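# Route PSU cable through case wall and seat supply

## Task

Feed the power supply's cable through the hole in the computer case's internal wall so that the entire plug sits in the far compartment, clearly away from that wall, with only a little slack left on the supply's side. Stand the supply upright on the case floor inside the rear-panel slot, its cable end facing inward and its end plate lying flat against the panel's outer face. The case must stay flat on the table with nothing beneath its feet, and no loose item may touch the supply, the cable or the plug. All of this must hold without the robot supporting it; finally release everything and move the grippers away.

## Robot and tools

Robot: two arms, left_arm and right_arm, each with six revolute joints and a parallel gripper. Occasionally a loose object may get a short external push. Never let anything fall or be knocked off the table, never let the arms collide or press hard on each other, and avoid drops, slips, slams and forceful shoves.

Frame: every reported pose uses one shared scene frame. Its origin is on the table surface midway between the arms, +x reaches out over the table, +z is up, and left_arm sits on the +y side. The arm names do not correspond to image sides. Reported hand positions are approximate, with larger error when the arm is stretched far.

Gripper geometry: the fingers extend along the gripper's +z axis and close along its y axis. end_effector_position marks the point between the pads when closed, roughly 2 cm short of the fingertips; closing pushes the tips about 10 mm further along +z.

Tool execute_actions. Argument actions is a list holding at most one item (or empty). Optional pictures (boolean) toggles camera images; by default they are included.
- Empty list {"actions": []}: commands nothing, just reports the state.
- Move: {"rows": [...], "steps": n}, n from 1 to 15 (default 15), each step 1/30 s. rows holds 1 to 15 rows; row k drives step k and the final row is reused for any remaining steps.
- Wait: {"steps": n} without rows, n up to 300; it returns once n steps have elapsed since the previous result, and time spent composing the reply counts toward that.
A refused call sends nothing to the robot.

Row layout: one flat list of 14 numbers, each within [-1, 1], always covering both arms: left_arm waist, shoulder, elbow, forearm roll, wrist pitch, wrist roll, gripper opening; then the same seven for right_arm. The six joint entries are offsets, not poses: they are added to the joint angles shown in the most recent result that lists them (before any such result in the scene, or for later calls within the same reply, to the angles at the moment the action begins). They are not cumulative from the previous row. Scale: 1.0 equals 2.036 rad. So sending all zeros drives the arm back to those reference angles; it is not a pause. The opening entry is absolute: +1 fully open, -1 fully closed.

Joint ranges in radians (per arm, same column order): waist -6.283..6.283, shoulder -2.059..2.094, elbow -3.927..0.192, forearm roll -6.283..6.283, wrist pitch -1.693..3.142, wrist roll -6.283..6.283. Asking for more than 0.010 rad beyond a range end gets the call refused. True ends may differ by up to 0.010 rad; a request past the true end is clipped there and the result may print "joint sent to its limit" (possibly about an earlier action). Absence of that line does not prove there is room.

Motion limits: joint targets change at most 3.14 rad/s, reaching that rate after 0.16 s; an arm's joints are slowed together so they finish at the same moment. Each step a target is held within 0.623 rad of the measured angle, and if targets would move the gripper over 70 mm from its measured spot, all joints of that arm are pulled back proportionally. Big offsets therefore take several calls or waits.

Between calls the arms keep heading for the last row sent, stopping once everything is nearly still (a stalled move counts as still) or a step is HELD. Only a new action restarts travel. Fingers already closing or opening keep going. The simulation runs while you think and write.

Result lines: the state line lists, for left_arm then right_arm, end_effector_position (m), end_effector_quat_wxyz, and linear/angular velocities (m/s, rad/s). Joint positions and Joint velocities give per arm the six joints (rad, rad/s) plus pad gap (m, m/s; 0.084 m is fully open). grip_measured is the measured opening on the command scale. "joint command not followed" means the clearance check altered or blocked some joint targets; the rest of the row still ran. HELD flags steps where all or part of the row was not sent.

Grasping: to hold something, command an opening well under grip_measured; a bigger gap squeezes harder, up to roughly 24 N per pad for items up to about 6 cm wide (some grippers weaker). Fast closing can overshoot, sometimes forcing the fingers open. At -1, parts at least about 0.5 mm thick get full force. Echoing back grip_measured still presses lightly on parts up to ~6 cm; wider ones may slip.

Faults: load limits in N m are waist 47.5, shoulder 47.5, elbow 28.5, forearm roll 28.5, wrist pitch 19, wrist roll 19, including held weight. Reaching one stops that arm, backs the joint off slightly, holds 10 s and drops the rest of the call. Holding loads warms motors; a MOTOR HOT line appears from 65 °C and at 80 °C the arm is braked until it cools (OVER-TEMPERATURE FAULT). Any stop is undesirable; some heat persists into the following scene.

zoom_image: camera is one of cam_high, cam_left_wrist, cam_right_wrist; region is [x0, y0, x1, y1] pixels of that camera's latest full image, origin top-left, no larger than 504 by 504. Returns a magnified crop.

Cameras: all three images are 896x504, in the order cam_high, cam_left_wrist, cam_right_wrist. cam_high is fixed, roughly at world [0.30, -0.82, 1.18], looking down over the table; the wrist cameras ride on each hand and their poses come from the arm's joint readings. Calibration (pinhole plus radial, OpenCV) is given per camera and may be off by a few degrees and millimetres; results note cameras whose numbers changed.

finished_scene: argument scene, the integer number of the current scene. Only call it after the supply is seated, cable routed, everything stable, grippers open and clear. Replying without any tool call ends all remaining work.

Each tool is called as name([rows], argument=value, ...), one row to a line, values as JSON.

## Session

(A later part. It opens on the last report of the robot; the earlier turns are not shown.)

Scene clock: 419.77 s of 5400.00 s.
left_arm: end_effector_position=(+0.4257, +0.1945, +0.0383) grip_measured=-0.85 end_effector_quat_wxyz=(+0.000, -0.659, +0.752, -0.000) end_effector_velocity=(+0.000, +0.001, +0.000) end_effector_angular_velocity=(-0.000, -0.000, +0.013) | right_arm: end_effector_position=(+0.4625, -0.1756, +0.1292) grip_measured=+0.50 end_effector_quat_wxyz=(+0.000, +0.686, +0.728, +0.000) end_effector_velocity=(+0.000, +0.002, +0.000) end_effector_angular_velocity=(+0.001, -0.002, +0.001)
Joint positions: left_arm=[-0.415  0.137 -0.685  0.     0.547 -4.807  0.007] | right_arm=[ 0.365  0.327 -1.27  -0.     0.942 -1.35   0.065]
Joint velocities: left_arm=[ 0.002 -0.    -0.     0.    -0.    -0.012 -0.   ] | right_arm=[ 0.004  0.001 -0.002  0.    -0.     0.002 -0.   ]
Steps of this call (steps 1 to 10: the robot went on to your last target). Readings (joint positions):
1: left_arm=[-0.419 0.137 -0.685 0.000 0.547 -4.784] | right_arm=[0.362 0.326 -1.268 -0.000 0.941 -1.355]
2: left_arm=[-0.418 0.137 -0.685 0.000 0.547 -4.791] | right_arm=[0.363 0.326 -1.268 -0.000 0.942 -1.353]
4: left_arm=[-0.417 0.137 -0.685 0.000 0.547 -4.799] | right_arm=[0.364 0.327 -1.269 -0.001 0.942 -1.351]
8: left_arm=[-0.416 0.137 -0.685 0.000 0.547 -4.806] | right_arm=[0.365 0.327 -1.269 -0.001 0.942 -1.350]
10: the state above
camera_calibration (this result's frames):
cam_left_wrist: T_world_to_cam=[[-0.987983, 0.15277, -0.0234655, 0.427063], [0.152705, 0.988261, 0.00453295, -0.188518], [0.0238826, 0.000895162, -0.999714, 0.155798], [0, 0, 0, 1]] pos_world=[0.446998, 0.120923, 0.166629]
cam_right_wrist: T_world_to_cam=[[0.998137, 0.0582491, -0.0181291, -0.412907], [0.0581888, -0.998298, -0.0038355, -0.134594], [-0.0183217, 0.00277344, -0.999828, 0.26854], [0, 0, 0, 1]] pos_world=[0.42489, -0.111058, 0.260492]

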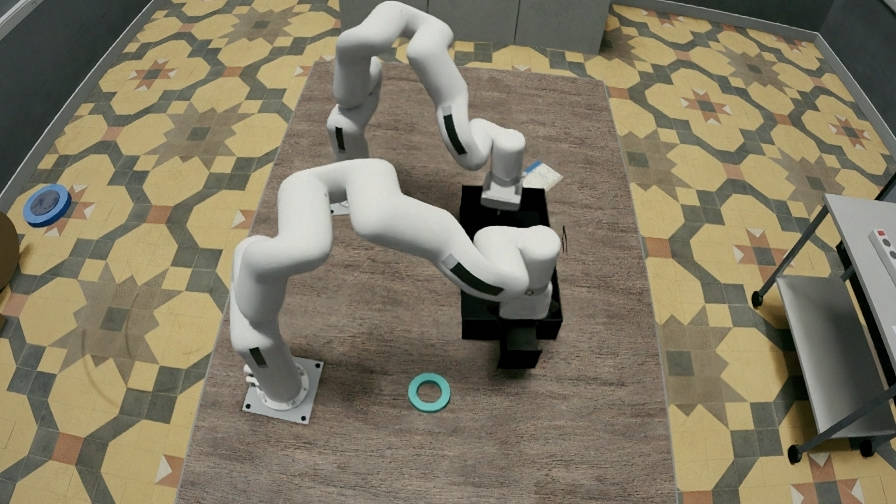

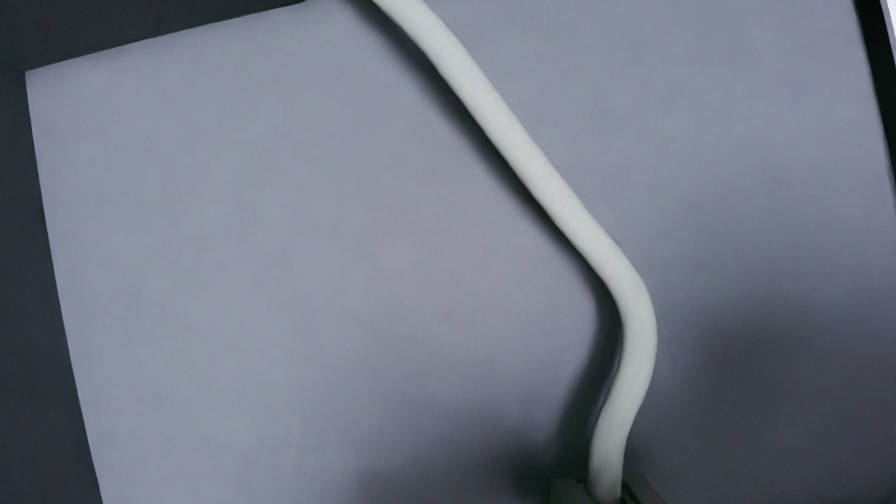

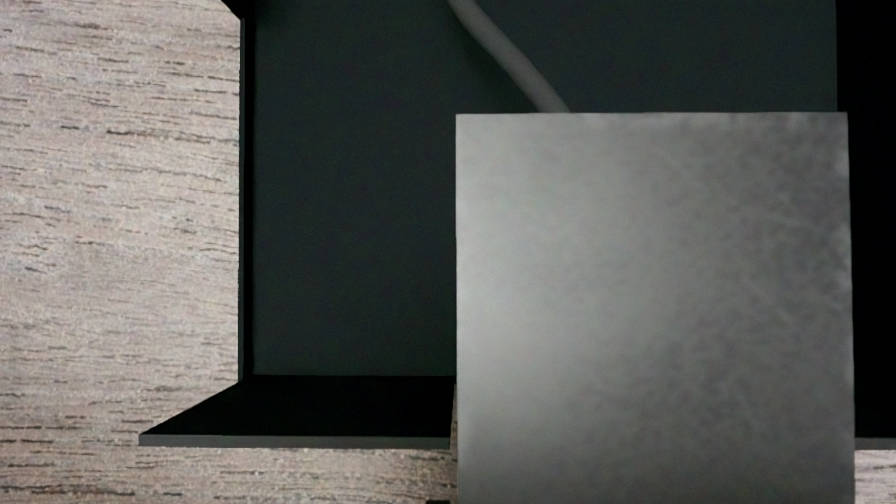

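execute_actions([
  {"rows": [[0,0,0,0,0,0,0.0, 0,0,0,0,0,0,-0.3],[0,0,0,0,0,0,0.0, 0,0,0,0,0,0,-0.3],[0,0,0,0,0,0,0.0, 0,0,0,0,0,0,-0.3],[0,0,0,0,0,0,0.0, 0,0,0,0,0,0,-0.3],[0,0,0,0,0,0,0.0, 0,0,0,0,0,0,-0.3],[0,0,0,0,0,0,0.0, 0,0,0,0,0,0,-0.3],[0,-0.0655,-0.013,0,0.079,0,0.0, 0,0,0,0,0,0,-0.3]], "steps": 15},
], pictures=false)

execute_actions([
  {"steps": 10},
], pictures=false)

execute_actions([
  {"rows": [[-0.1039,0.0613,-0.0769,0,0.0156,-0.4416,0.0, 0,0,0,0,0,0,-0.3]], "steps": 15},
], pictures=false)

execute_actions([
  {"steps": 12},
])

Scene clock: 429.27 s of 5400.00 s.
left_arm: end_effector_position=(+0.4286, +0.1939, +0.0864) grip_measured=-0.01 end_effector_quat_wxyz=(+0.003, -0.659, +0.752, -0.004) end_effector_velocity=(-0.027, +0.006, +0.052) end_effector_angular_velocity=(+0.015, +0.066, -0.001) | right_arm: end_effector_position=(+0.4625, -0.1755, +0.1292) grip_measured=+0.50 end_effector_quat_wxyz=(+0.000, +0.686, +0.728, +0.000) end_effector_velocity=(+0.001, +0.000, +0.001) end_effector_angular_velocity=(+0.001, -0.002, -0.001)
Joint positions: left_arm=[-0.415  0.017 -0.713  0.     0.685 -4.807  0.044] | right_arm=[ 0.365  0.327 -1.27  -0.     0.942 -1.35   0.065]
Joint velocities: left_arm=[-0.001 -0.166 -0.005  0.     0.238  0.    -0.   ] | right_arm=[-0.    -0.    -0.002  0.    -0.     0.001  0.   ]
Steps of this call (steps 1 to 30: the robot went on to your last target; steps 31 to 90: nothing new was sent; then 6.00 s passed at rest; steps 91 to 105: all 15 steps of this action). Readings (joint positions):
91: left_arm=[-0.415 0.137 -0.685 0.000 0.547 -4.808] | right_arm=[0.366 0.327 -1.270 -0.000 0.942 -1.349]
92: left_arm=[-0.415 0.137 -0.686 0.000 0.547 -4.808] | right_arm=[0.366 0.327 -1.270 -0.000 0.942 -1.349]
94: left_arm=[-0.415 0.137 -0.686 0.000 0.547 -4.807] | right_arm=[0.365 0.327 -1.270 -0.000 0.942 -1.349]
98: left_arm=[-0.415 0.134 -0.686 0.000 0.552 -4.807] | right_arm=[0.365 0.327 -1.270 -0.000 0.942 -1.349]
105: the state above

Scene clock: 429.60 s of 5400.00 s.
left_arm: end_effector_position=(+0.4249, +0.1947, +0.0896) grip_measured=-0.01 end_effector_quat_wxyz=(-0.000, -0.659, +0.752, +0.000) end_effector_velocity=(+0.002, +0.000, +0.004) end_effector_angular_velocity=(-0.001, -0.005, +0.001) | right_arm: end_effector_position=(+0.4625, -0.1756, +0.1292) grip_measured=+0.50 end_effector_quat_wxyz=(+0.000, +0.686, +0.728, +0.000) end_effector_velocity=(+0.000, +0.000, +0.000) end_effector_angular_velocity=(+0.000, -0.001, -0.000)
Joint positions: left_arm=[-0.415  0.005 -0.711  0.     0.708 -4.807  0.044] | right_arm=[ 0.365  0.327 -1.27  -0.     0.942 -1.35   0.065]
Joint velocities: left_arm=[ 0.001 -0.007 -0.004 -0.     0.007  0.001 -0.   ] | right_arm=[-0.    -0.    -0.001 -0.    -0.     0.    -0.   ]
Steps of this call (steps 1 to 10: the robot went on to your last target). Readings (joint positions):
1: left_arm=[-0.415 0.013 -0.712 0.000 0.692 -4.807] | right_arm=[0.365 0.327 -1.270 -0.000 0.942 -1.350]
2: left_arm=[-0.415 0.011 -0.711 0.000 0.697 -4.807] | right_arm=[0.365 0.327 -1.270 -0.000 0.942 -1.350]
4: left_arm=[-0.415 0.008 -0.710 0.000 0.703 -4.807] | right_arm=[0.365 0.327 -1.270 -0.000 0.942 -1.350]
8: left_arm=[-0.415 0.005 -0.711 0.000 0.707 -4.807] | right_arm=[0.365 0.327 -1.270 -0.000 0.942 -1.350]
10: the state above

Scene clock: 430.10 s of 5400.00 s.
left_arm: end_effector_position=(+0.4342, +0.1023, +0.0896) grip_measured=-0.01 end_effector_quat_wxyz=(-0.000, +0.852, -0.523, -0.000) end_effector_velocity=(-0.002, -0.082, -0.002) end_effector_angular_velocity=(+0.002, +0.001, +0.911) | right_arm: end_effector_position=(+0.4625, -0.1756, +0.1292) grip_measured=+0.50 end_effector_quat_wxyz=(+0.000, +0.686, +0.728, +0.000) end_effector_velocity=(-0.000, -0.000, -0.000) end_effector_angular_velocity=(-0.000, +0.001, +0.001)
Joint positions: left_arm=[-0.612  0.12  -0.856  0.     0.737 -5.604  0.044] | right_arm=[ 0.365  0.327 -1.27  -0.     0.942 -1.35   0.065]
Joint velocities: left_arm=[-0.168  0.1   -0.125  0.     0.027 -1.079 -0.   ] | right_arm=[ 0.     0.     0.     0.     0.    -0.001 -0.   ]
Steps of this call (steps 1 to 15: all 15 steps of this action). Readings (joint positions):
1: left_arm=[-0.415 0.005 -0.712 0.000 0.708 -4.807] | right_arm=[0.365 0.327 -1.270 -0.000 0.942 -1.350]
2: left_arm=[-0.417 0.005 -0.713 0.000 0.708 -4.812] | right_arm=[0.365 0.327 -1.270 -0.000 0.942 -1.350]
4: left_arm=[-0.430 0.013 -0.723 0.000 0.711 -4.856] | right_arm=[0.365 0.327 -1.270 -0.000 0.942 -1.350]
8: left_arm=[-0.511 0.061 -0.783 0.000 0.722 -5.106] | right_arm=[0.365 0.327 -1.270 -0.000 0.942 -1.350]
15: the state above

Scene clock: 430.50 s of 5400.00 s.
left_arm: end_effector_position=(+0.4342, +0.0952, +0.0896) grip_measured=-0.01 end_effector_quat_wxyz=(-0.000, +0.874, -0.487, -0.000) end_effector_velocity=(+0.000, -0.002, +0.000) end_effector_angular_velocity=(-0.000, -0.001, +0.014) | right_arm: end_effector_position=(+0.4625, -0.1756, +0.1292) grip_measured=+0.50 end_effector_quat_wxyz=(+0.000, +0.686, +0.728, +0.000) end_effector_velocity=(+0.001, +0.000, +0.001) end_effector_angular_velocity=(-0.000, -0.002, -0.001)
Joint positions: left_arm=[-0.626  0.129 -0.868  0.     0.739 -5.704  0.044] | right_arm=[ 0.365  0.327 -1.27  -0.     0.942 -1.35   0.065]
Joint velocities: left_arm=[-0.004  0.002 -0.003 -0.     0.    -0.018 -0.   ] | right_arm=[-0.     0.    -0.002 -0.001 -0.     0.001  0.   ]
Steps of this call (steps 1 to 12: the robot went on to your last target). Readings (joint positions):
1: left_arm=[-0.617 0.123 -0.860 0.000 0.738 -5.635] | right_arm=[0.365 0.327 -1.270 -0.000 0.942 -1.350]
2: left_arm=[-0.619 0.125 -0.862 0.000 0.738 -5.656] | right_arm=[0.365 0.327 -1.270 -0.000 0.942 -1.350]
4: left_arm=[-0.623 0.127 -0.865 0.000 0.739 -5.681] | right_arm=[0.365 0.327 -1.270 -0.000 0.942 -1.350]
8: left_arm=[-0.625 0.129 -0.867 0.000 0.739 -5.699] | right_arm=[0.365 0.327 -1.270 -0.000 0.942 -1.350]
12: the state above
camera_calibration (this result's frames):
cam_left_wrist: T_world_to_cam=[[-0.861133, -0.507901, -0.022065, 0.459538], [-0.508117, 0.861272, 0.00523071, 0.207045], [0.0163473, 0.0157159, -0.999743, 0.208844], [0, 0, 0, 1]] pos_world=[0.497513, 0.0517954, 0.217847]
cam_right_wrist: T_world_to_cam=[[0.998137, 0.0582466, -0.0181375, -0.412904], [0.0581864, -0.998298, -0.00382966, -0.134597], [-0.0183297, 0.00276717, -0.999828, 0.268538], [0, 0, 0, 1]] pos_world=[0.424889, -0.11106, 0.260487]

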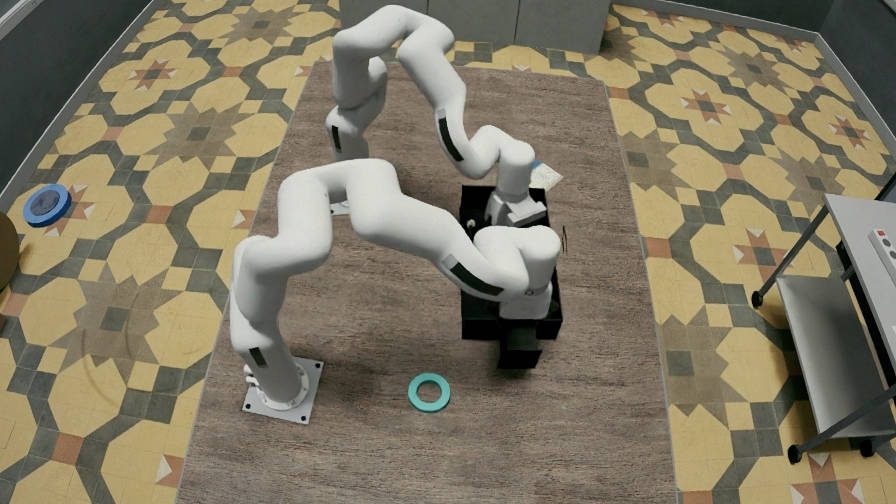

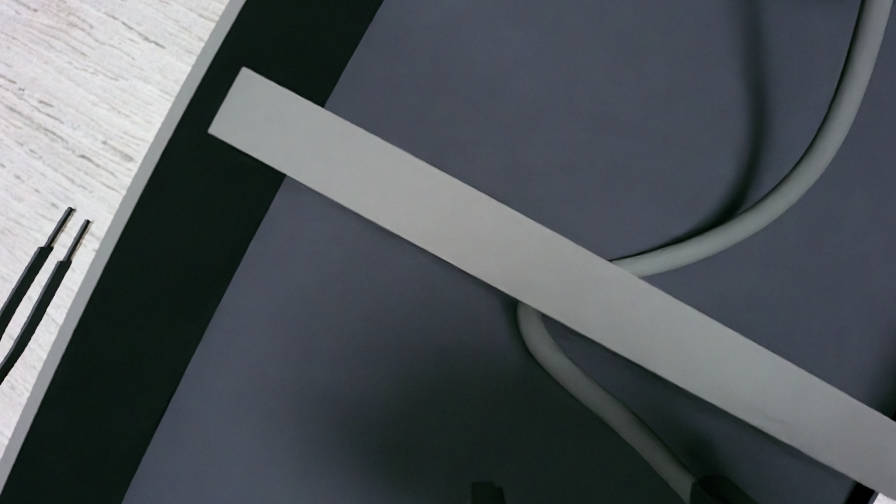

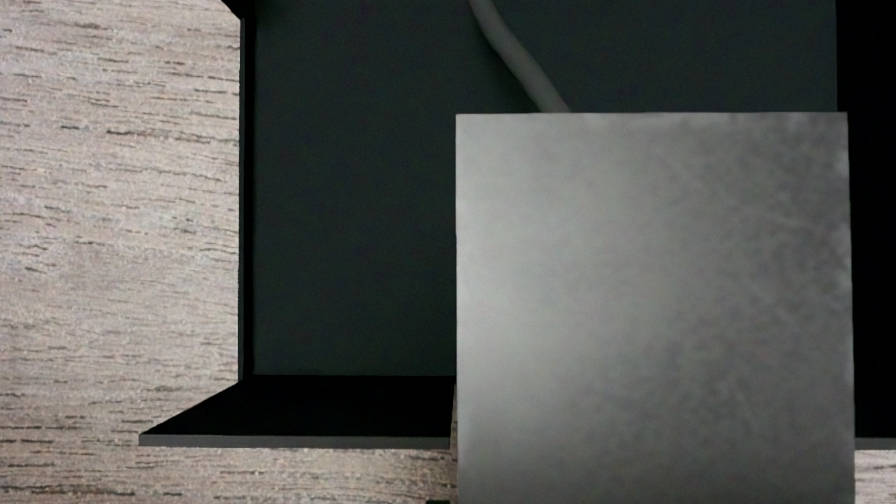

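execute_actions([
  {"rows": [[-0.0241,-0.0514,0.0645,0,-0.0132,1.0,-0.32, 0,0,0,0,0,0,-0.3]], "steps": 15},
], pictures=false)

execute_actions([
  {"steps": 25},
], pictures=false)

execute_actions([
  {"rows": [[0,0,0,0,0,0.1267,-0.32, 0,0,0,0,0,0,-0.3]], "steps": 15},
])

Scene clock: 446.50 s of 5400.00 s.
left_arm: end_effector_position=(+0.3961, +0.0916, +0.0900) grip_measured=-0.34 end_effector_quat_wxyz=(-0.000, -0.539, +0.842, +0.000) end_effector_velocity=(-0.023, -0.001, -0.000) end_effector_angular_velocity=(-0.003, -0.002, -2.683) | right_arm: end_effector_position=(+0.4625, -0.1756, +0.1292) grip_measured=+0.50 end_effector_quat_wxyz=(+0.000, +0.686, +0.728, +0.000) end_effector_velocity=(+0.001, +0.000, +0.001) end_effector_angular_velocity=(+0.000, -0.001, -0.001)
Joint positions: left_arm=[-0.672  0.031 -0.745  0.     0.714 -4.764  0.029] | right_arm=[ 0.365  0.327 -1.27  -0.     0.942 -1.35   0.065]
Joint velocities: left_arm=[-0.028 -0.063  0.078 -0.    -0.019  2.656 -0.   ] | right_arm=[-0.     0.    -0.001  0.     0.     0.001  0.   ]
From where the robot then was, a joint's target lay farther than a number of 1.0 reaches, so one or more steps of this call were cut to that.
Steps of this call (steps 1 to 30: the robot went on to your last target; steps 31 to 90: nothing new was sent; then 12.50 s passed at rest; steps 91 to 105: all 15 steps of this action). Readings (joint positions):
91: left_arm=[-0.627 0.129 -0.868 0.000 0.739 -5.705] | right_arm=[0.365 0.327 -1.270 -0.000 0.942 -1.350]
92: left_arm=[-0.627 0.129 -0.867 0.000 0.739 -5.700] | right_arm=[0.365 0.327 -1.270 -0.000 0.942 -1.350]
94: left_arm=[-0.630 0.122 -0.858 0.000 0.737 -5.656] | right_arm=[0.365 0.327 -1.270 -0.000 0.942 -1.350]
98: left_arm=[-0.650 0.079 -0.805 0.000 0.726 -5.389] | right_arm=[0.365 0.327 -1.270 -0.000 0.942 -1.350]
105: the state above

Scene clock: 447.33 s of 5400.00 s.
left_arm: end_effector_position=(+0.3937, +0.0915, +0.0899) grip_measured=-0.34 end_effector_quat_wxyz=(-0.000, -0.021, +1.000, +0.000) end_effector_velocity=(-0.000, +0.000, -0.000) end_effector_angular_velocity=(+0.000, +0.000, -0.013) | right_arm: end_effector_position=(+0.4625, -0.1756, +0.1292) grip_measured=+0.50 end_effector_quat_wxyz=(+0.000, +0.686, +0.728, +0.000) end_effector_velocity=(+0.000, +0.000, -0.000) end_effector_angular_velocity=(-0.000, +0.000, +0.000)
Joint positions: left_arm=[-0.675  0.025 -0.736  0.     0.712 -3.67   0.029] | right_arm=[ 0.365  0.327 -1.27  -0.     0.942 -1.35   0.065]
Joint velocities: left_arm=[ 0.    -0.     0.001  0.    -0.     0.013 -0.   ] | right_arm=[ 0.     0.001 -0.001 -0.     0.    -0.     0.   ]
Steps of this call (steps 1 to 25: the robot went on to your last target). Readings (joint positions):
1: left_arm=[-0.673 0.029 -0.742 0.000 0.714 -4.675] | right_arm=[0.365 0.327 -1.270 -0.000 0.942 -1.350]
2: left_arm=[-0.674 0.028 -0.741 0.000 0.713 -4.586] | right_arm=[0.365 0.327 -1.270 -0.000 0.942 -1.350]
4: left_arm=[-0.674 0.026 -0.739 0.000 0.713 -4.408] | right_arm=[0.365 0.327 -1.270 -0.000 0.942 -1.350]
8: left_arm=[-0.675 0.025 -0.737 0.000 0.712 -4.054] | right_arm=[0.365 0.327 -1.270 -0.000 0.942 -1.350]
25: the state above

Scene clock: 447.83 s of 5400.00 s.
left_arm: end_effector_position=(+0.3937, +0.0915, +0.0899) grip_measured=-0.34 end_effector_quat_wxyz=(-0.000, +0.105, +0.994, +0.000) end_effector_velocity=(+0.000, +0.000, -0.000) end_effector_angular_velocity=(-0.000, +0.000, -0.057) | right_arm: end_effector_position=(+0.4625, -0.1756, +0.1292) grip_measured=+0.50 end_effector_quat_wxyz=(+0.000, +0.686, +0.728, +0.000) end_effector_velocity=(+0.000, +0.000, +0.000) end_effector_angular_velocity=(+0.000, -0.000, +0.001)
Joint positions: left_arm=[-0.675  0.025 -0.736  0.     0.712 -3.417  0.029] | right_arm=[ 0.365  0.327 -1.27  -0.     0.942 -1.35   0.065]
Joint velocities: left_arm=[ 0.001  0.    -0.    -0.    -0.     0.057 -0.   ] | right_arm=[ 0.    -0.    -0.001  0.     0.    -0.001  0.   ]
Steps of this call (steps 1 to 15: all 15 steps of this action). Readings (joint positions):
1: left_arm=[-0.675 0.025 -0.736 0.000 0.712 -3.669] | right_arm=[0.365 0.327 -1.270 -0.000 0.942 -1.350]
2: left_arm=[-0.675 0.025 -0.736 0.000 0.712 -3.664] | right_arm=[0.365 0.327 -1.270 -0.000 0.942 -1.350]
4: left_arm=[-0.675 0.025 -0.736 0.000 0.712 -3.621] | right_arm=[0.365 0.327 -1.270 -0.000 0.942 -1.350]
8: left_arm=[-0.675 0.025 -0.736 0.000 0.712 -3.476] | right_arm=[0.365 0.327 -1.270 -0.000 0.942 -1.350]
15: the state above
camera_calibration (this result's frames):
cam_left_wrist: T_world_to_cam=[[0.229655, 0.973023, -0.0220328, -0.142191], [0.973271, -0.229624, 0.00395968, -0.293572], [-0.00120639, -0.0223533, -0.999749, 0.220236], [0, 0, 0, 1]] pos_world=[0.318646, 0.0758666, 0.218211]
cam_right_wrist: T_world_to_cam=[[0.998137, 0.0582468, -0.0181373, -0.412904], [0.0581866, -0.998298, -0.00382962, -0.134597], [-0.0183295, 0.00276714, -0.999828, 0.268538], [0, 0, 0, 1]] pos_world=[0.424889, -0.11106, 0.260487]

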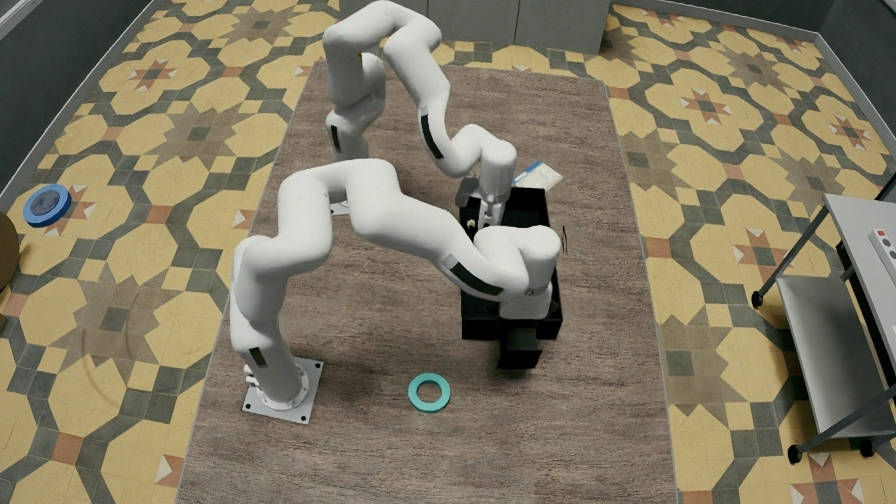

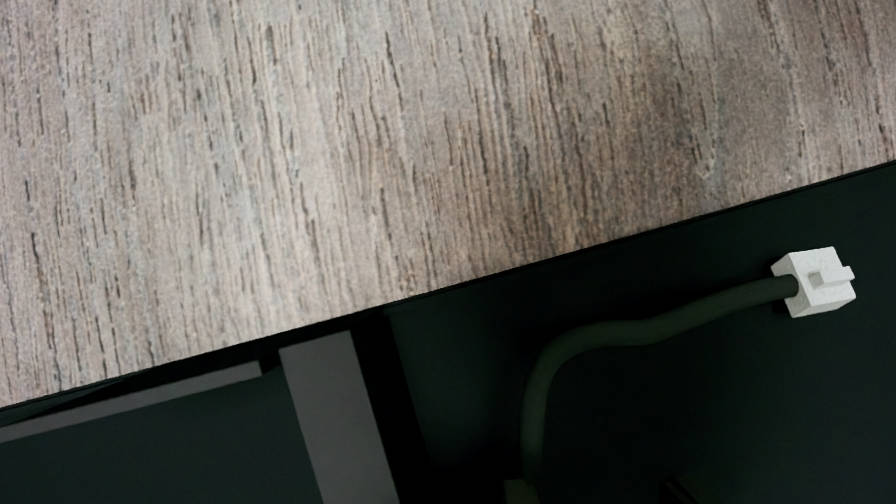

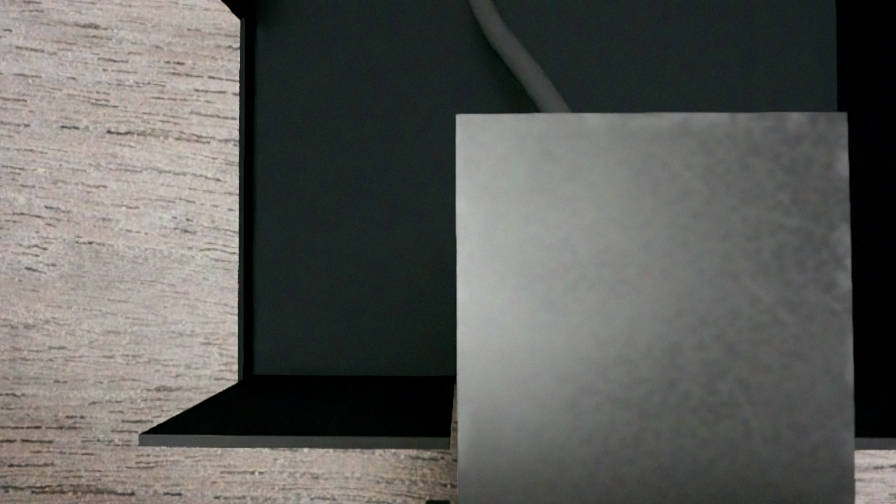

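execute_actions([
  {"rows": [[-0.0046,0,0,0,0,-0.001,-0.25, 0,0,0,0,0,0,-0.3],[-0.0046,0,0,0,0,-0.001,-0.25, 0,0,0,0,0,0,-0.3],[-0.0046,0,0,0,0,-0.001,-0.25, 0,0,0,0,0,0,-0.3],[-0.0046,0.0677,0.0115,0,-0.0797,-0.001,-0.25, 0,0,0,0,0,0,-0.3]], "steps": 15},
], pictures=false)

execute_actions([
  {"steps": 10},
], pictures=false)

execute_actions([
  {"rows": [[0,0,0,0,0,0,-1, 0,0,0,0,0,0,-0.3]], "steps": 15},
])

Scene clock: 458.30 s of 5400.00 s.
left_arm: end_effector_position=(+0.3961, +0.0893, +0.0433) grip_measured=-0.29 end_effector_quat_wxyz=(+0.003, +0.107, +0.994, -0.001) end_effector_velocity=(+0.013, -0.004, -0.056) end_effector_angular_velocity=(-0.024, -0.024, +0.048) | right_arm: end_effector_position=(+0.4625, -0.1756, +0.1292) grip_measured=+0.50 end_effector_quat_wxyz=(+0.000, +0.686, +0.728, +0.000) end_effector_velocity=(-0.001, -0.000, -0.001) end_effector_angular_velocity=(-0.001, +0.003, +0.001)
Joint positions: left_arm=[-0.677  0.145 -0.715  0.002  0.563 -3.417  0.031] | right_arm=[ 0.365  0.327 -1.27  -0.     0.942 -1.35   0.065]
Joint velocities: left_arm=[ 0.008  0.172 -0.001 -0.018 -0.204 -0.025  0.015] | right_arm=[ 0.     0.     0.003  0.    -0.    -0.001 -0.   ]
Steps of this call (steps 1 to 15: the robot went on to your last target; steps 16 to 90: nothing new was sent; then 6.97 s passed at rest; steps 91 to 105: all 15 steps of this action). Readings (joint positions):
91: left_arm=[-0.675 0.025 -0.736 0.000 0.712 -3.412] | right_arm=[0.365 0.327 -1.270 -0.000 0.942 -1.350]
92: left_arm=[-0.676 0.025 -0.736 0.000 0.712 -3.413] | right_arm=[0.365 0.327 -1.270 -0.000 0.942 -1.350]
94: left_arm=[-0.680 0.025 -0.736 0.000 0.712 -3.416] | right_arm=[0.365 0.327 -1.270 -0.000 0.942 -1.350]
98: left_arm=[-0.684 0.083 -0.729 0.000 0.639 -3.418] | right_arm=[0.365 0.327 -1.270 -0.000 0.942 -1.350]
105: the state above

Scene clock: 458.63 s of 5400.00 s.
left_arm: end_effector_position=(+0.3965, +0.0868, +0.0429) grip_measured=-0.38 end_effector_quat_wxyz=(+0.007, +0.109, +0.994, -0.003) end_effector_velocity=(-0.000, -0.004, +0.000) end_effector_angular_velocity=(-0.004, -0.006, -0.007) | right_arm: end_effector_position=(+0.4625, -0.1756, +0.1292) grip_measured=+0.50 end_effector_quat_wxyz=(+0.000, +0.686, +0.728, +0.000) end_effector_velocity=(-0.001, -0.000, -0.001) end_effector_angular_velocity=(-0.001, +0.002, +0.001)
Joint positions: left_arm=[-0.682  0.147 -0.713  0.     0.552 -3.416  0.027] | right_arm=[ 0.365  0.327 -1.27  -0.     0.942 -1.35   0.065]
Joint velocities: left_arm=[-0.009  0.     0.001 -0.002 -0.008 -0.001 -0.01 ] | right_arm=[ 0.     0.001  0.001 -0.     0.    -0.001  0.   ]
Steps of this call (steps 1 to 10: the robot went on to your last target). Readings (joint positions):
1: left_arm=[-0.678 0.147 -0.716 0.001 0.560 -3.417] | right_arm=[0.365 0.327 -1.270 -0.000 0.942 -1.350]
2: left_arm=[-0.678 0.147 -0.715 0.001 0.559 -3.417] | right_arm=[0.365 0.327 -1.270 -0.000 0.942 -1.350]
4: left_arm=[-0.680 0.147 -0.714 0.001 0.556 -3.417] | right_arm=[0.365 0.327 -1.270 -0.000 0.942 -1.350]
8: left_arm=[-0.681 0.147 -0.713 0.000 0.553 -3.416] | right_arm=[0.365 0.327 -1.270 -0.000 0.942 -1.350]
10: the state above

Scene clock: 459.13 s of 5400.00 s.
left_arm: end_effector_position=(+0.3954, +0.0866, +0.0418) grip_measured=-0.85 end_effector_quat_wxyz=(+0.006, +0.109, +0.994, -0.002) end_effector_velocity=(-0.000, +0.004, +0.001) end_effector_angular_velocity=(+0.004, +0.005, +0.007) | right_arm: end_effector_position=(+0.4625, -0.1755, +0.1292) grip_measured=+0.50 end_effector_quat_wxyz=(+0.000, +0.686, +0.728, +0.000) end_effector_velocity=(+0.000, -0.000, +0.000) end_effector_angular_velocity=(-0.000, -0.001, +0.001)
Joint positions: left_arm=[-0.684  0.149 -0.712  0.     0.551 -3.417  0.007] | right_arm=[ 0.365  0.327 -1.27  -0.     0.942 -1.35   0.065]
Joint velocities: left_arm=[ 0.008 -0.005  0.002  0.002  0.009  0.     0.   ] | right_arm=[-0.    -0.    -0.001 -0.001  0.    -0.     0.   ]
Steps of this call (steps 1 to 15: all 15 steps of this action). Readings (joint positions):
1: left_arm=[-0.683 0.147 -0.713 0.000 0.551 -3.417] | right_arm=[0.365 0.327 -1.270 -0.000 0.942 -1.350]
2: left_arm=[-0.686 0.148 -0.715 -0.001 0.547 -3.417] | right_arm=[0.365 0.327 -1.270 -0.000 0.942 -1.350]
4: left_arm=[-0.689 0.152 -0.714 -0.001 0.544 -3.418] | right_arm=[0.365 0.327 -1.270 -0.000 0.942 -1.350]
8: left_arm=[-0.687 0.150 -0.714 -0.001 0.547 -3.417] | right_arm=[0.365 0.327 -1.270 -0.000 0.942 -1.350]
15: the state above
camera_calibration (this result's frames):
cam_left_wrist: T_world_to_cam=[[0.238591, 0.970789, -0.025359, -0.142083], [0.971071, -0.238233, 0.0163358, -0.295107], [0.00981729, -0.028523, -0.999545, 0.168241], [0, 0, 0, 1]] pos_world=[0.318818, 0.0724268, 0.169382]
cam_right_wrist: T_world_to_cam=[[0.998137, 0.0582521, -0.0181378, -0.412902], [0.0581917, -0.998298, -0.00383627, -0.13459], [-0.0183304, 0.00277365, -0.999828, 0.268536], [0, 0, 0, 1]] pos_world=[0.424887, -0.111053, 0.260485]

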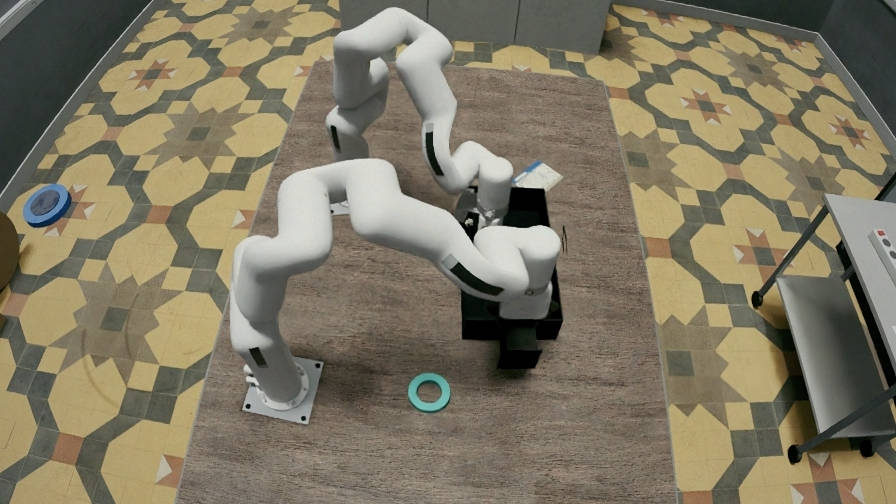

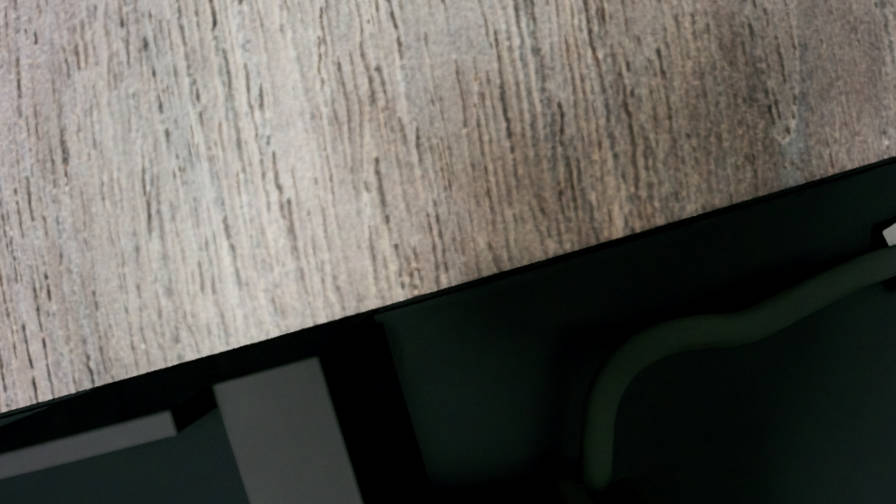

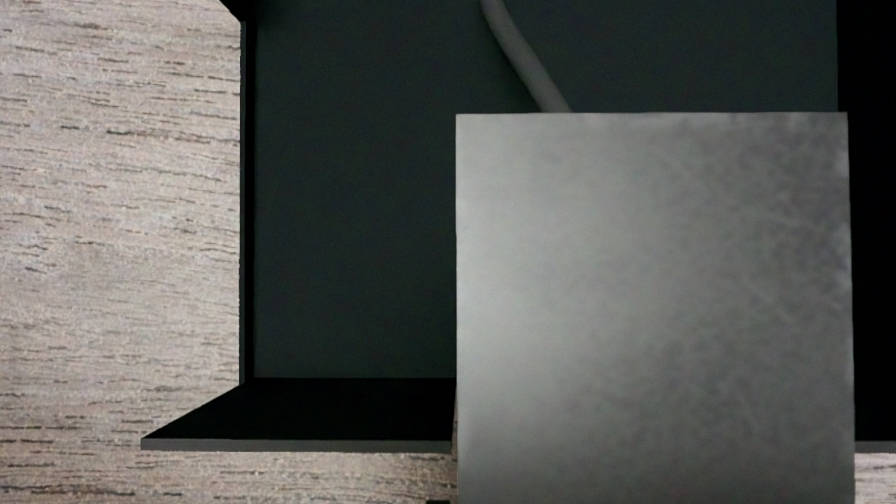

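execute_actions([
  {"rows": [[0.0075,0.0036,-0.0048,0,0.0018,0.0047,-1, 0.0035,0.0016,-0.0023,0,0.0007,0.0035,-0.3],[0.015,0.0072,-0.0096,0,0.0035,0.0094,-1, 0.0071,0.0032,-0.0046,0,0.0015,0.0071,-0.3],[0.0226,0.0108,-0.0144,0,0.0053,0.0142,-1, 0.0106,0.0049,-0.0069,0,0.0022,0.0106,-0.3],[0.0301,0.0144,-0.0192,0,0.0071,0.0189,-1, 0.0142,0.0065,-0.0092,0,0.0029,0.0142,-0.3],[0.0376,0.018,-0.024,0,0.0089,0.0236,-1, 0.0177,0.0081,-0.0115,0,0.0037,0.0177,-0.3],[0.0451,0.0217,-0.0287,0,0.0106,0.0283,-1, 0.0212,0.0097,-0.0138,0,0.0044,0.0212,-0.3],[0.0526,0.0253,-0.0335,0,0.0124,0.033,-1, 0.0248,0.0113,-0.0161,0,0.0051,0.0248,-0.3],[0.0602,0.0289,-0.0383,0,0.0142,0.0378,-1, 0.0283,0.013,-0.0184,0,0.0058,0.0283,-0.3],[0.0677,0.0325,-0.0431,0,0.0159,0.0425,-1, 0.0319,0.0146,-0.0207,0,0.0066,0.0319,-0.3],[0.0752,0.0361,-0.0479,0,0.0177,0.0472,-1, 0.0354,0.0162,-0.023,0,0.0073,0.0354,-0.3]], "steps": 15},
], pictures=false)

execute_actions([
  {"steps": 10},
])

Scene clock: 467.17 s of 5400.00 s.
left_arm: end_effector_position=(+0.4397, +0.1339, +0.0395) grip_measured=-0.85 end_effector_quat_wxyz=(+0.001, +0.083, +0.997, -0.000) end_effector_velocity=(+0.035, +0.046, -0.004) end_effector_angular_velocity=(+0.006, +0.014, +0.037) | right_arm: end_effector_position=(+0.4598, -0.1375, +0.1288) grip_measured=+0.50 end_effector_quat_wxyz=(+0.000, +0.686, +0.728, -0.000) end_effector_velocity=(-0.003, +0.028, -0.001) end_effector_angular_velocity=(-0.003, +0.003, -0.011)
Joint positions: left_arm=[-0.542  0.216 -0.802  0.     0.584 -3.329  0.007] | right_arm=[ 0.433  0.358 -1.313 -0.     0.956 -1.283  0.065]
Joint velocities: left_arm=[ 0.124  0.063 -0.081  0.     0.034  0.087  0.   ] | right_arm=[ 0.049  0.025 -0.036 -0.002  0.014  0.062  0.   ]
Steps of this call (steps 1 to 15: the robot went on to your last target; steps 16 to 90: nothing new was sent; then 4.53 s passed at rest; steps 91 to 105: all 15 steps of this action). Readings (joint positions):
91: left_arm=[-0.682 0.147 -0.713 0.000 0.552 -3.416] | right_arm=[0.365 0.327 -1.270 -0.000 0.942 -1.349]
92: left_arm=[-0.680 0.148 -0.714 0.000 0.553 -3.415] | right_arm=[0.366 0.328 -1.270 -0.001 0.942 -1.348]
94: left_arm=[-0.669 0.154 -0.722 0.000 0.555 -3.407] | right_arm=[0.371 0.330 -1.274 -0.001 0.944 -1.342]
98: left_arm=[-0.622 0.178 -0.751 0.000 0.566 -3.378] | right_arm=[0.395 0.341 -1.289 -0.000 0.948 -1.320]
105: the state above

Scene clock: 467.50 s of 5400.00 s.
left_arm: end_effector_position=(+0.4428, +0.1378, +0.0392) grip_measured=-0.85 end_effector_quat_wxyz=(+0.000, +0.081, +0.997, +0.000) end_effector_velocity=(+0.002, +0.002, +0.000) end_effector_angular_velocity=(-0.000, -0.000, +0.003) | right_arm: end_effector_position=(+0.4597, -0.1354, +0.1288) grip_measured=+0.50 end_effector_quat_wxyz=(+0.000, +0.686, +0.727, -0.000) end_effector_velocity=(+0.000, +0.002, +0.001) end_effector_angular_velocity=(+0.001, -0.002, +0.003)
Joint positions: left_arm=[-0.531  0.222 -0.809  0.     0.587 -3.321  0.007] | right_arm=[ 0.437  0.36  -1.316 -0.001  0.957 -1.278  0.065]
Joint velocities: left_arm=[ 0.006  0.002 -0.004 -0.     0.001  0.003 -0.   ] | right_arm=[ 0.003  0.    -0.003 -0.     0.     0.001 -0.   ]
Steps of this call (steps 1 to 10: the robot went on to your last target). Readings (joint positions):
1: left_arm=[-0.539 0.218 -0.804 0.000 0.585 -3.326] | right_arm=[0.434 0.358 -1.314 -0.000 0.956 -1.282]
2: left_arm=[-0.536 0.219 -0.806 0.000 0.586 -3.325] | right_arm=[0.435 0.359 -1.315 -0.000 0.956 -1.280]
4: left_arm=[-0.534 0.220 -0.807 0.000 0.587 -3.323] | right_arm=[0.436 0.359 -1.315 -0.001 0.957 -1.279]
8: left_arm=[-0.532 0.221 -0.809 0.000 0.587 -3.321] | right_arm=[0.436 0.360 -1.316 -0.001 0.957 -1.278]
10: the state above
camera_calibration (this result's frames):
cam_left_wrist: T_world_to_cam=[[0.183172, 0.982828, -0.0223166, -0.180373], [0.983081, -0.183112, 0.00468483, -0.341318], [0.000517939, -0.0227971, -0.99974, 0.169978], [0, 0, 0, 1]] pos_world=[0.368494, 0.118651, 0.167508]
cam_right_wrist: T_world_to_cam=[[0.998136, 0.057961, -0.0190923, -0.4124], [0.0579038, -0.998316, -0.00353986, -0.0942475], [-0.0192654, 0.00242774, -0.999811, 0.268343], [0, 0, 0, 1]] pos_world=[0.422259, -0.0708371, 0.260085]

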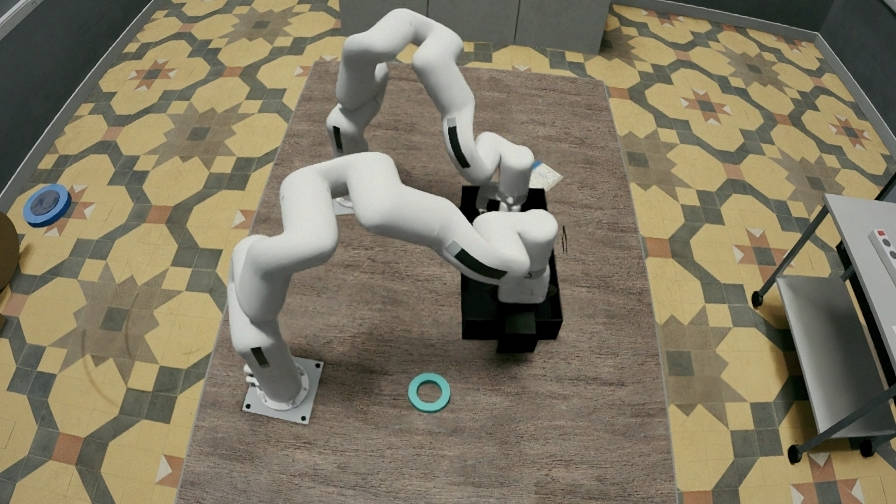

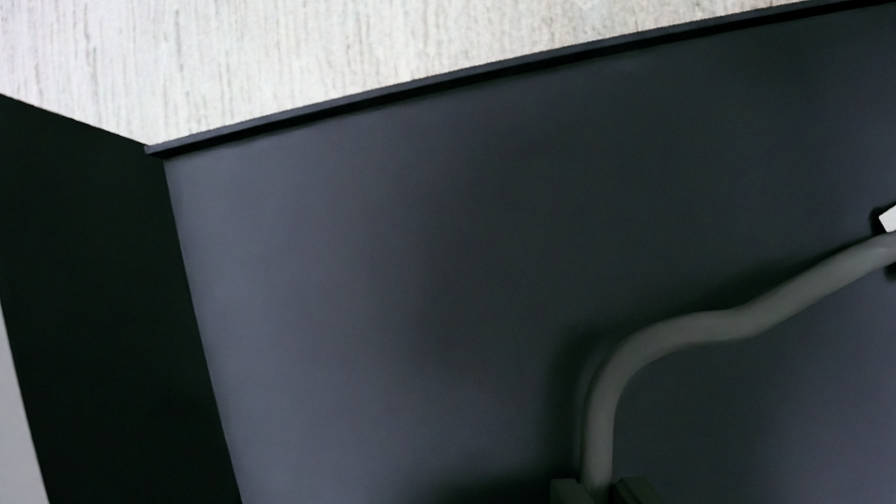

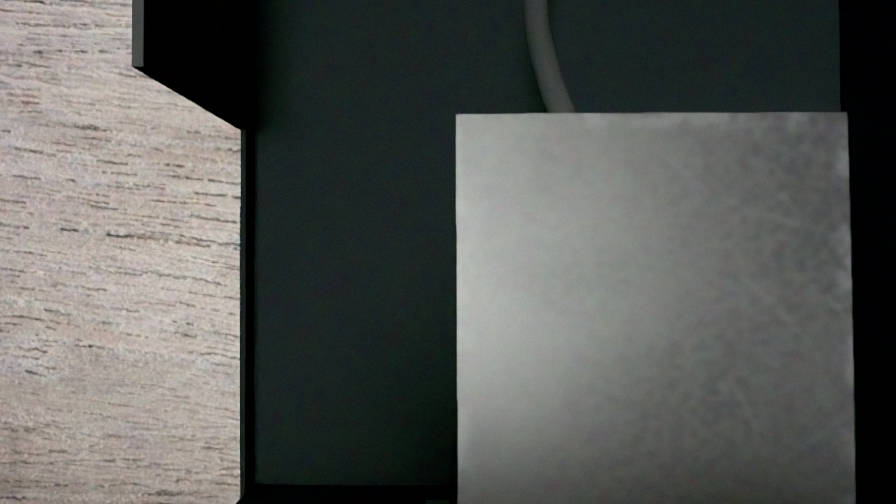

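execute_actions([
  {"rows": [[0.0042,0.0022,-0.0032,0,0.001,-0.0165,-1, 0.0034,0.0044,-0.0015,0,-0.003,0.0033,-0.3],[0.0084,0.0043,-0.0064,0,0.002,-0.0329,-1, 0.0067,0.0088,-0.003,0,-0.006,0.0067,-0.3],[0.0125,0.0065,-0.0095,0,0.0031,-0.0494,-1, 0.0101,0.0133,-0.0044,0,-0.009,0.01,-0.3],[0.0167,0.0086,-0.0127,0,0.0041,-0.0658,-1, 0.0134,0.0177,-0.0059,0,-0.012,0.0134,-0.3],[0.0209,0.0108,-0.0159,0,0.0051,-0.0823,-1, 0.0168,0.0221,-0.0074,0,-0.015,0.0167,-0.3],[0.0251,0.013,-0.0191,0,0.0061,-0.0987,-1, 0.0201,0.0265,-0.0089,0,-0.0179,0.02,-0.3],[0.0293,0.0151,-0.0223,0,0.0071,-0.1152,-1, 0.0235,0.0309,-0.0104,0,-0.0209,0.0234,-0.3],[0.0334,0.0173,-0.0254,0,0.0082,-0.1316,-1, 0.0268,0.0354,-0.0118,0,-0.0239,0.0267,-0.3],[0.0376,0.0194,-0.0286,0,0.0092,-0.1481,-1, 0.0302,0.0398,-0.0133,0,-0.0269,0.0301,-0.3],[0.0418,0.0216,-0.0318,0,0.0102,-0.1645,-1, 0.0335,0.0442,-0.0148,0,-0.0299,0.0334,-0.3]], "steps": 15},
], pictures=false)

execute_actions([
  {"steps": 10},
])

Scene clock: 485.43 s of 5400.00 s.
left_arm: end_effector_position=(+0.4677, +0.1669, +0.0393) grip_measured=-0.85 end_effector_quat_wxyz=(+0.000, -0.109, +0.994, -0.000) end_effector_velocity=(+0.024, +0.033, -0.001) end_effector_angular_velocity=(+0.001, +0.003, +0.422) | right_arm: end_effector_position=(+0.4573, -0.0979, +0.0968) grip_measured=+0.50 end_effector_quat_wxyz=(-0.000, +0.686, +0.728, -0.001) end_effector_velocity=(+0.000, +0.029, -0.024) end_effector_angular_velocity=(+0.002, -0.009, -0.010)
Joint positions: left_arm=[-0.453  0.262 -0.868  0.     0.606 -3.623  0.007] | right_arm=[ 0.501  0.444 -1.343 -0.     0.901 -1.215  0.065]
Joint velocities: left_arm=[ 0.082  0.043 -0.062  0.     0.022 -0.34  -0.   ] | right_arm=[ 0.047  0.069 -0.028 -0.002 -0.049  0.059  0.   ]
Steps of this call (steps 1 to 30: the robot went on to your last target; steps 31 to 90: nothing new was sent; then 14.43 s passed at rest; steps 91 to 105: all 15 steps of this action). Readings (joint positions):
91: left_arm=[-0.530 0.222 -0.810 0.000 0.587 -3.321] | right_arm=[0.437 0.360 -1.316 -0.000 0.957 -1.277]
92: left_arm=[-0.530 0.222 -0.810 0.000 0.588 -3.325] | right_arm=[0.438 0.361 -1.317 -0.001 0.956 -1.276]
94: left_arm=[-0.524 0.225 -0.815 0.000 0.589 -3.349] | right_arm=[0.443 0.368 -1.320 -0.001 0.951 -1.271]
98: left_arm=[-0.500 0.238 -0.833 0.000 0.595 -3.444] | right_arm=[0.465 0.397 -1.328 -0.000 0.932 -1.250]
105: the state above

Scene clock: 485.77 s of 5400.00 s.
left_arm: end_effector_position=(+0.4698, +0.1696, +0.0392) grip_measured=-0.85 end_effector_quat_wxyz=(+0.000, -0.127, +0.992, +0.000) end_effector_velocity=(+0.001, +0.002, -0.000) end_effector_angular_velocity=(-0.000, -0.000, +0.015) | right_arm: end_effector_position=(+0.4579, -0.0954, +0.0954) grip_measured=+0.50 end_effector_quat_wxyz=(+0.000, +0.686, +0.727, +0.000) end_effector_velocity=(-0.001, +0.001, -0.001) end_effector_angular_velocity=(-0.000, -0.000, +0.001)
Joint positions: left_arm=[-0.447  0.265 -0.874  0.     0.608 -3.655  0.007] | right_arm=[ 0.504  0.449 -1.346 -0.001  0.896 -1.21   0.065]
Joint velocities: left_arm=[ 0.004  0.001 -0.002 -0.     0.    -0.01  -0.   ] | right_arm=[ 0.003  0.002  0.001 -0.    -0.003  0.002  0.   ]
Steps of this call (steps 1 to 10: the robot went on to your last target). Readings (joint positions):
1: left_arm=[-0.451 0.263 -0.870 0.000 0.607 -3.633] | right_arm=[0.502 0.446 -1.344 -0.000 0.900 -1.214]
2: left_arm=[-0.450 0.264 -0.871 0.000 0.607 -3.640] | right_arm=[0.503 0.447 -1.345 -0.000 0.898 -1.212]
4: left_arm=[-0.448 0.265 -0.872 0.000 0.608 -3.648] | right_arm=[0.503 0.448 -1.346 -0.000 0.897 -1.211]
8: left_arm=[-0.447 0.265 -0.873 0.000 0.608 -3.654] | right_arm=[0.504 0.449 -1.346 -0.001 0.897 -1.210]
10: the state above
camera_calibration (this result's frames):
cam_left_wrist: T_world_to_cam=[[-0.231875, 0.972489, -0.0223453, -0.0198231], [0.972698, 0.232031, 0.00461826, -0.427565], [0.009676, -0.0206643, -0.99974, 0.166046], [0, 0, 0, 1]] pos_world=[0.409689, 0.121917, 0.167535]
cam_right_wrist: T_world_to_cam=[[0.998163, 0.0578819, -0.0178889, -0.413627], [0.0578201, -0.998319, -0.00395485, -0.0542902], [-0.0180878, 0.00291325, -0.999832, 0.234398], [0, 0, 0, 1]] pos_world=[0.420246, -0.0309403, 0.226745]

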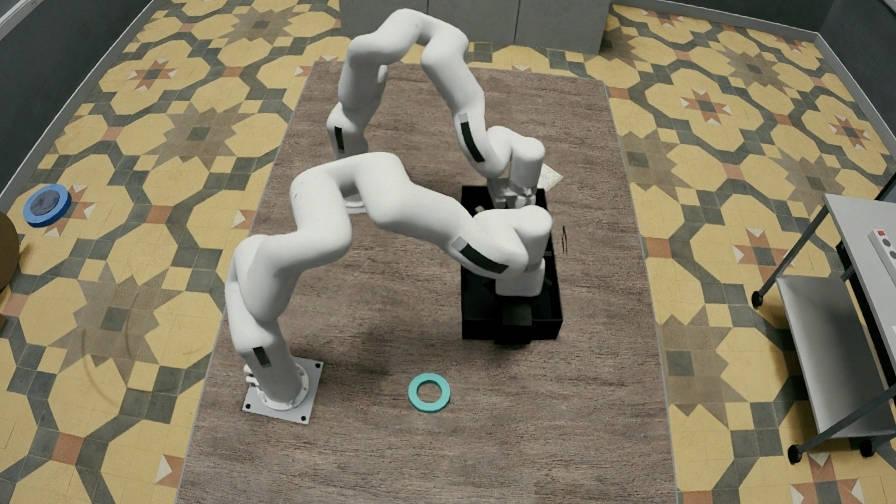

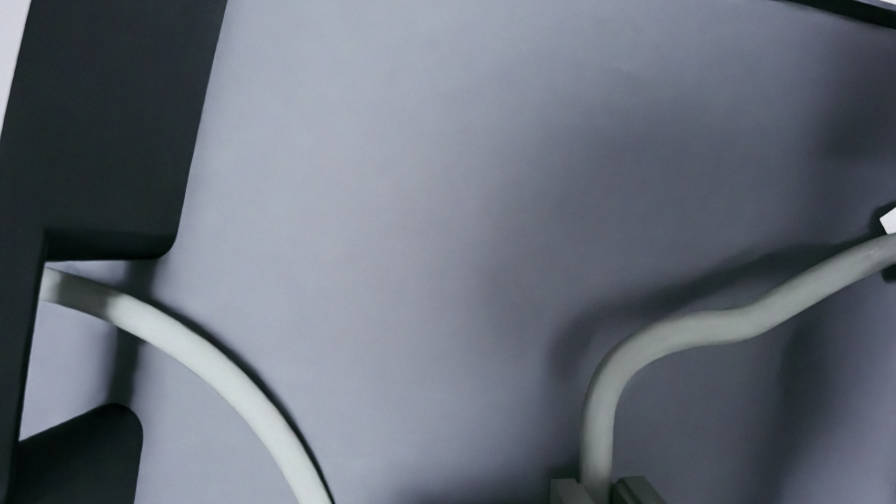

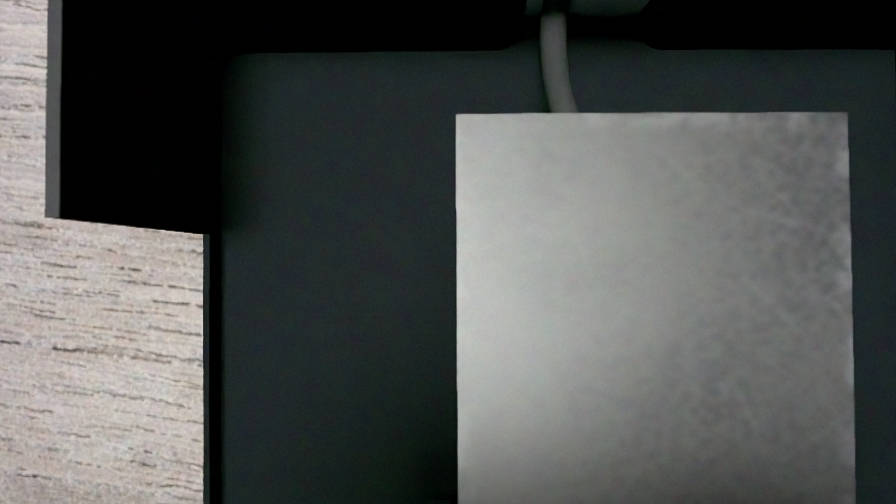

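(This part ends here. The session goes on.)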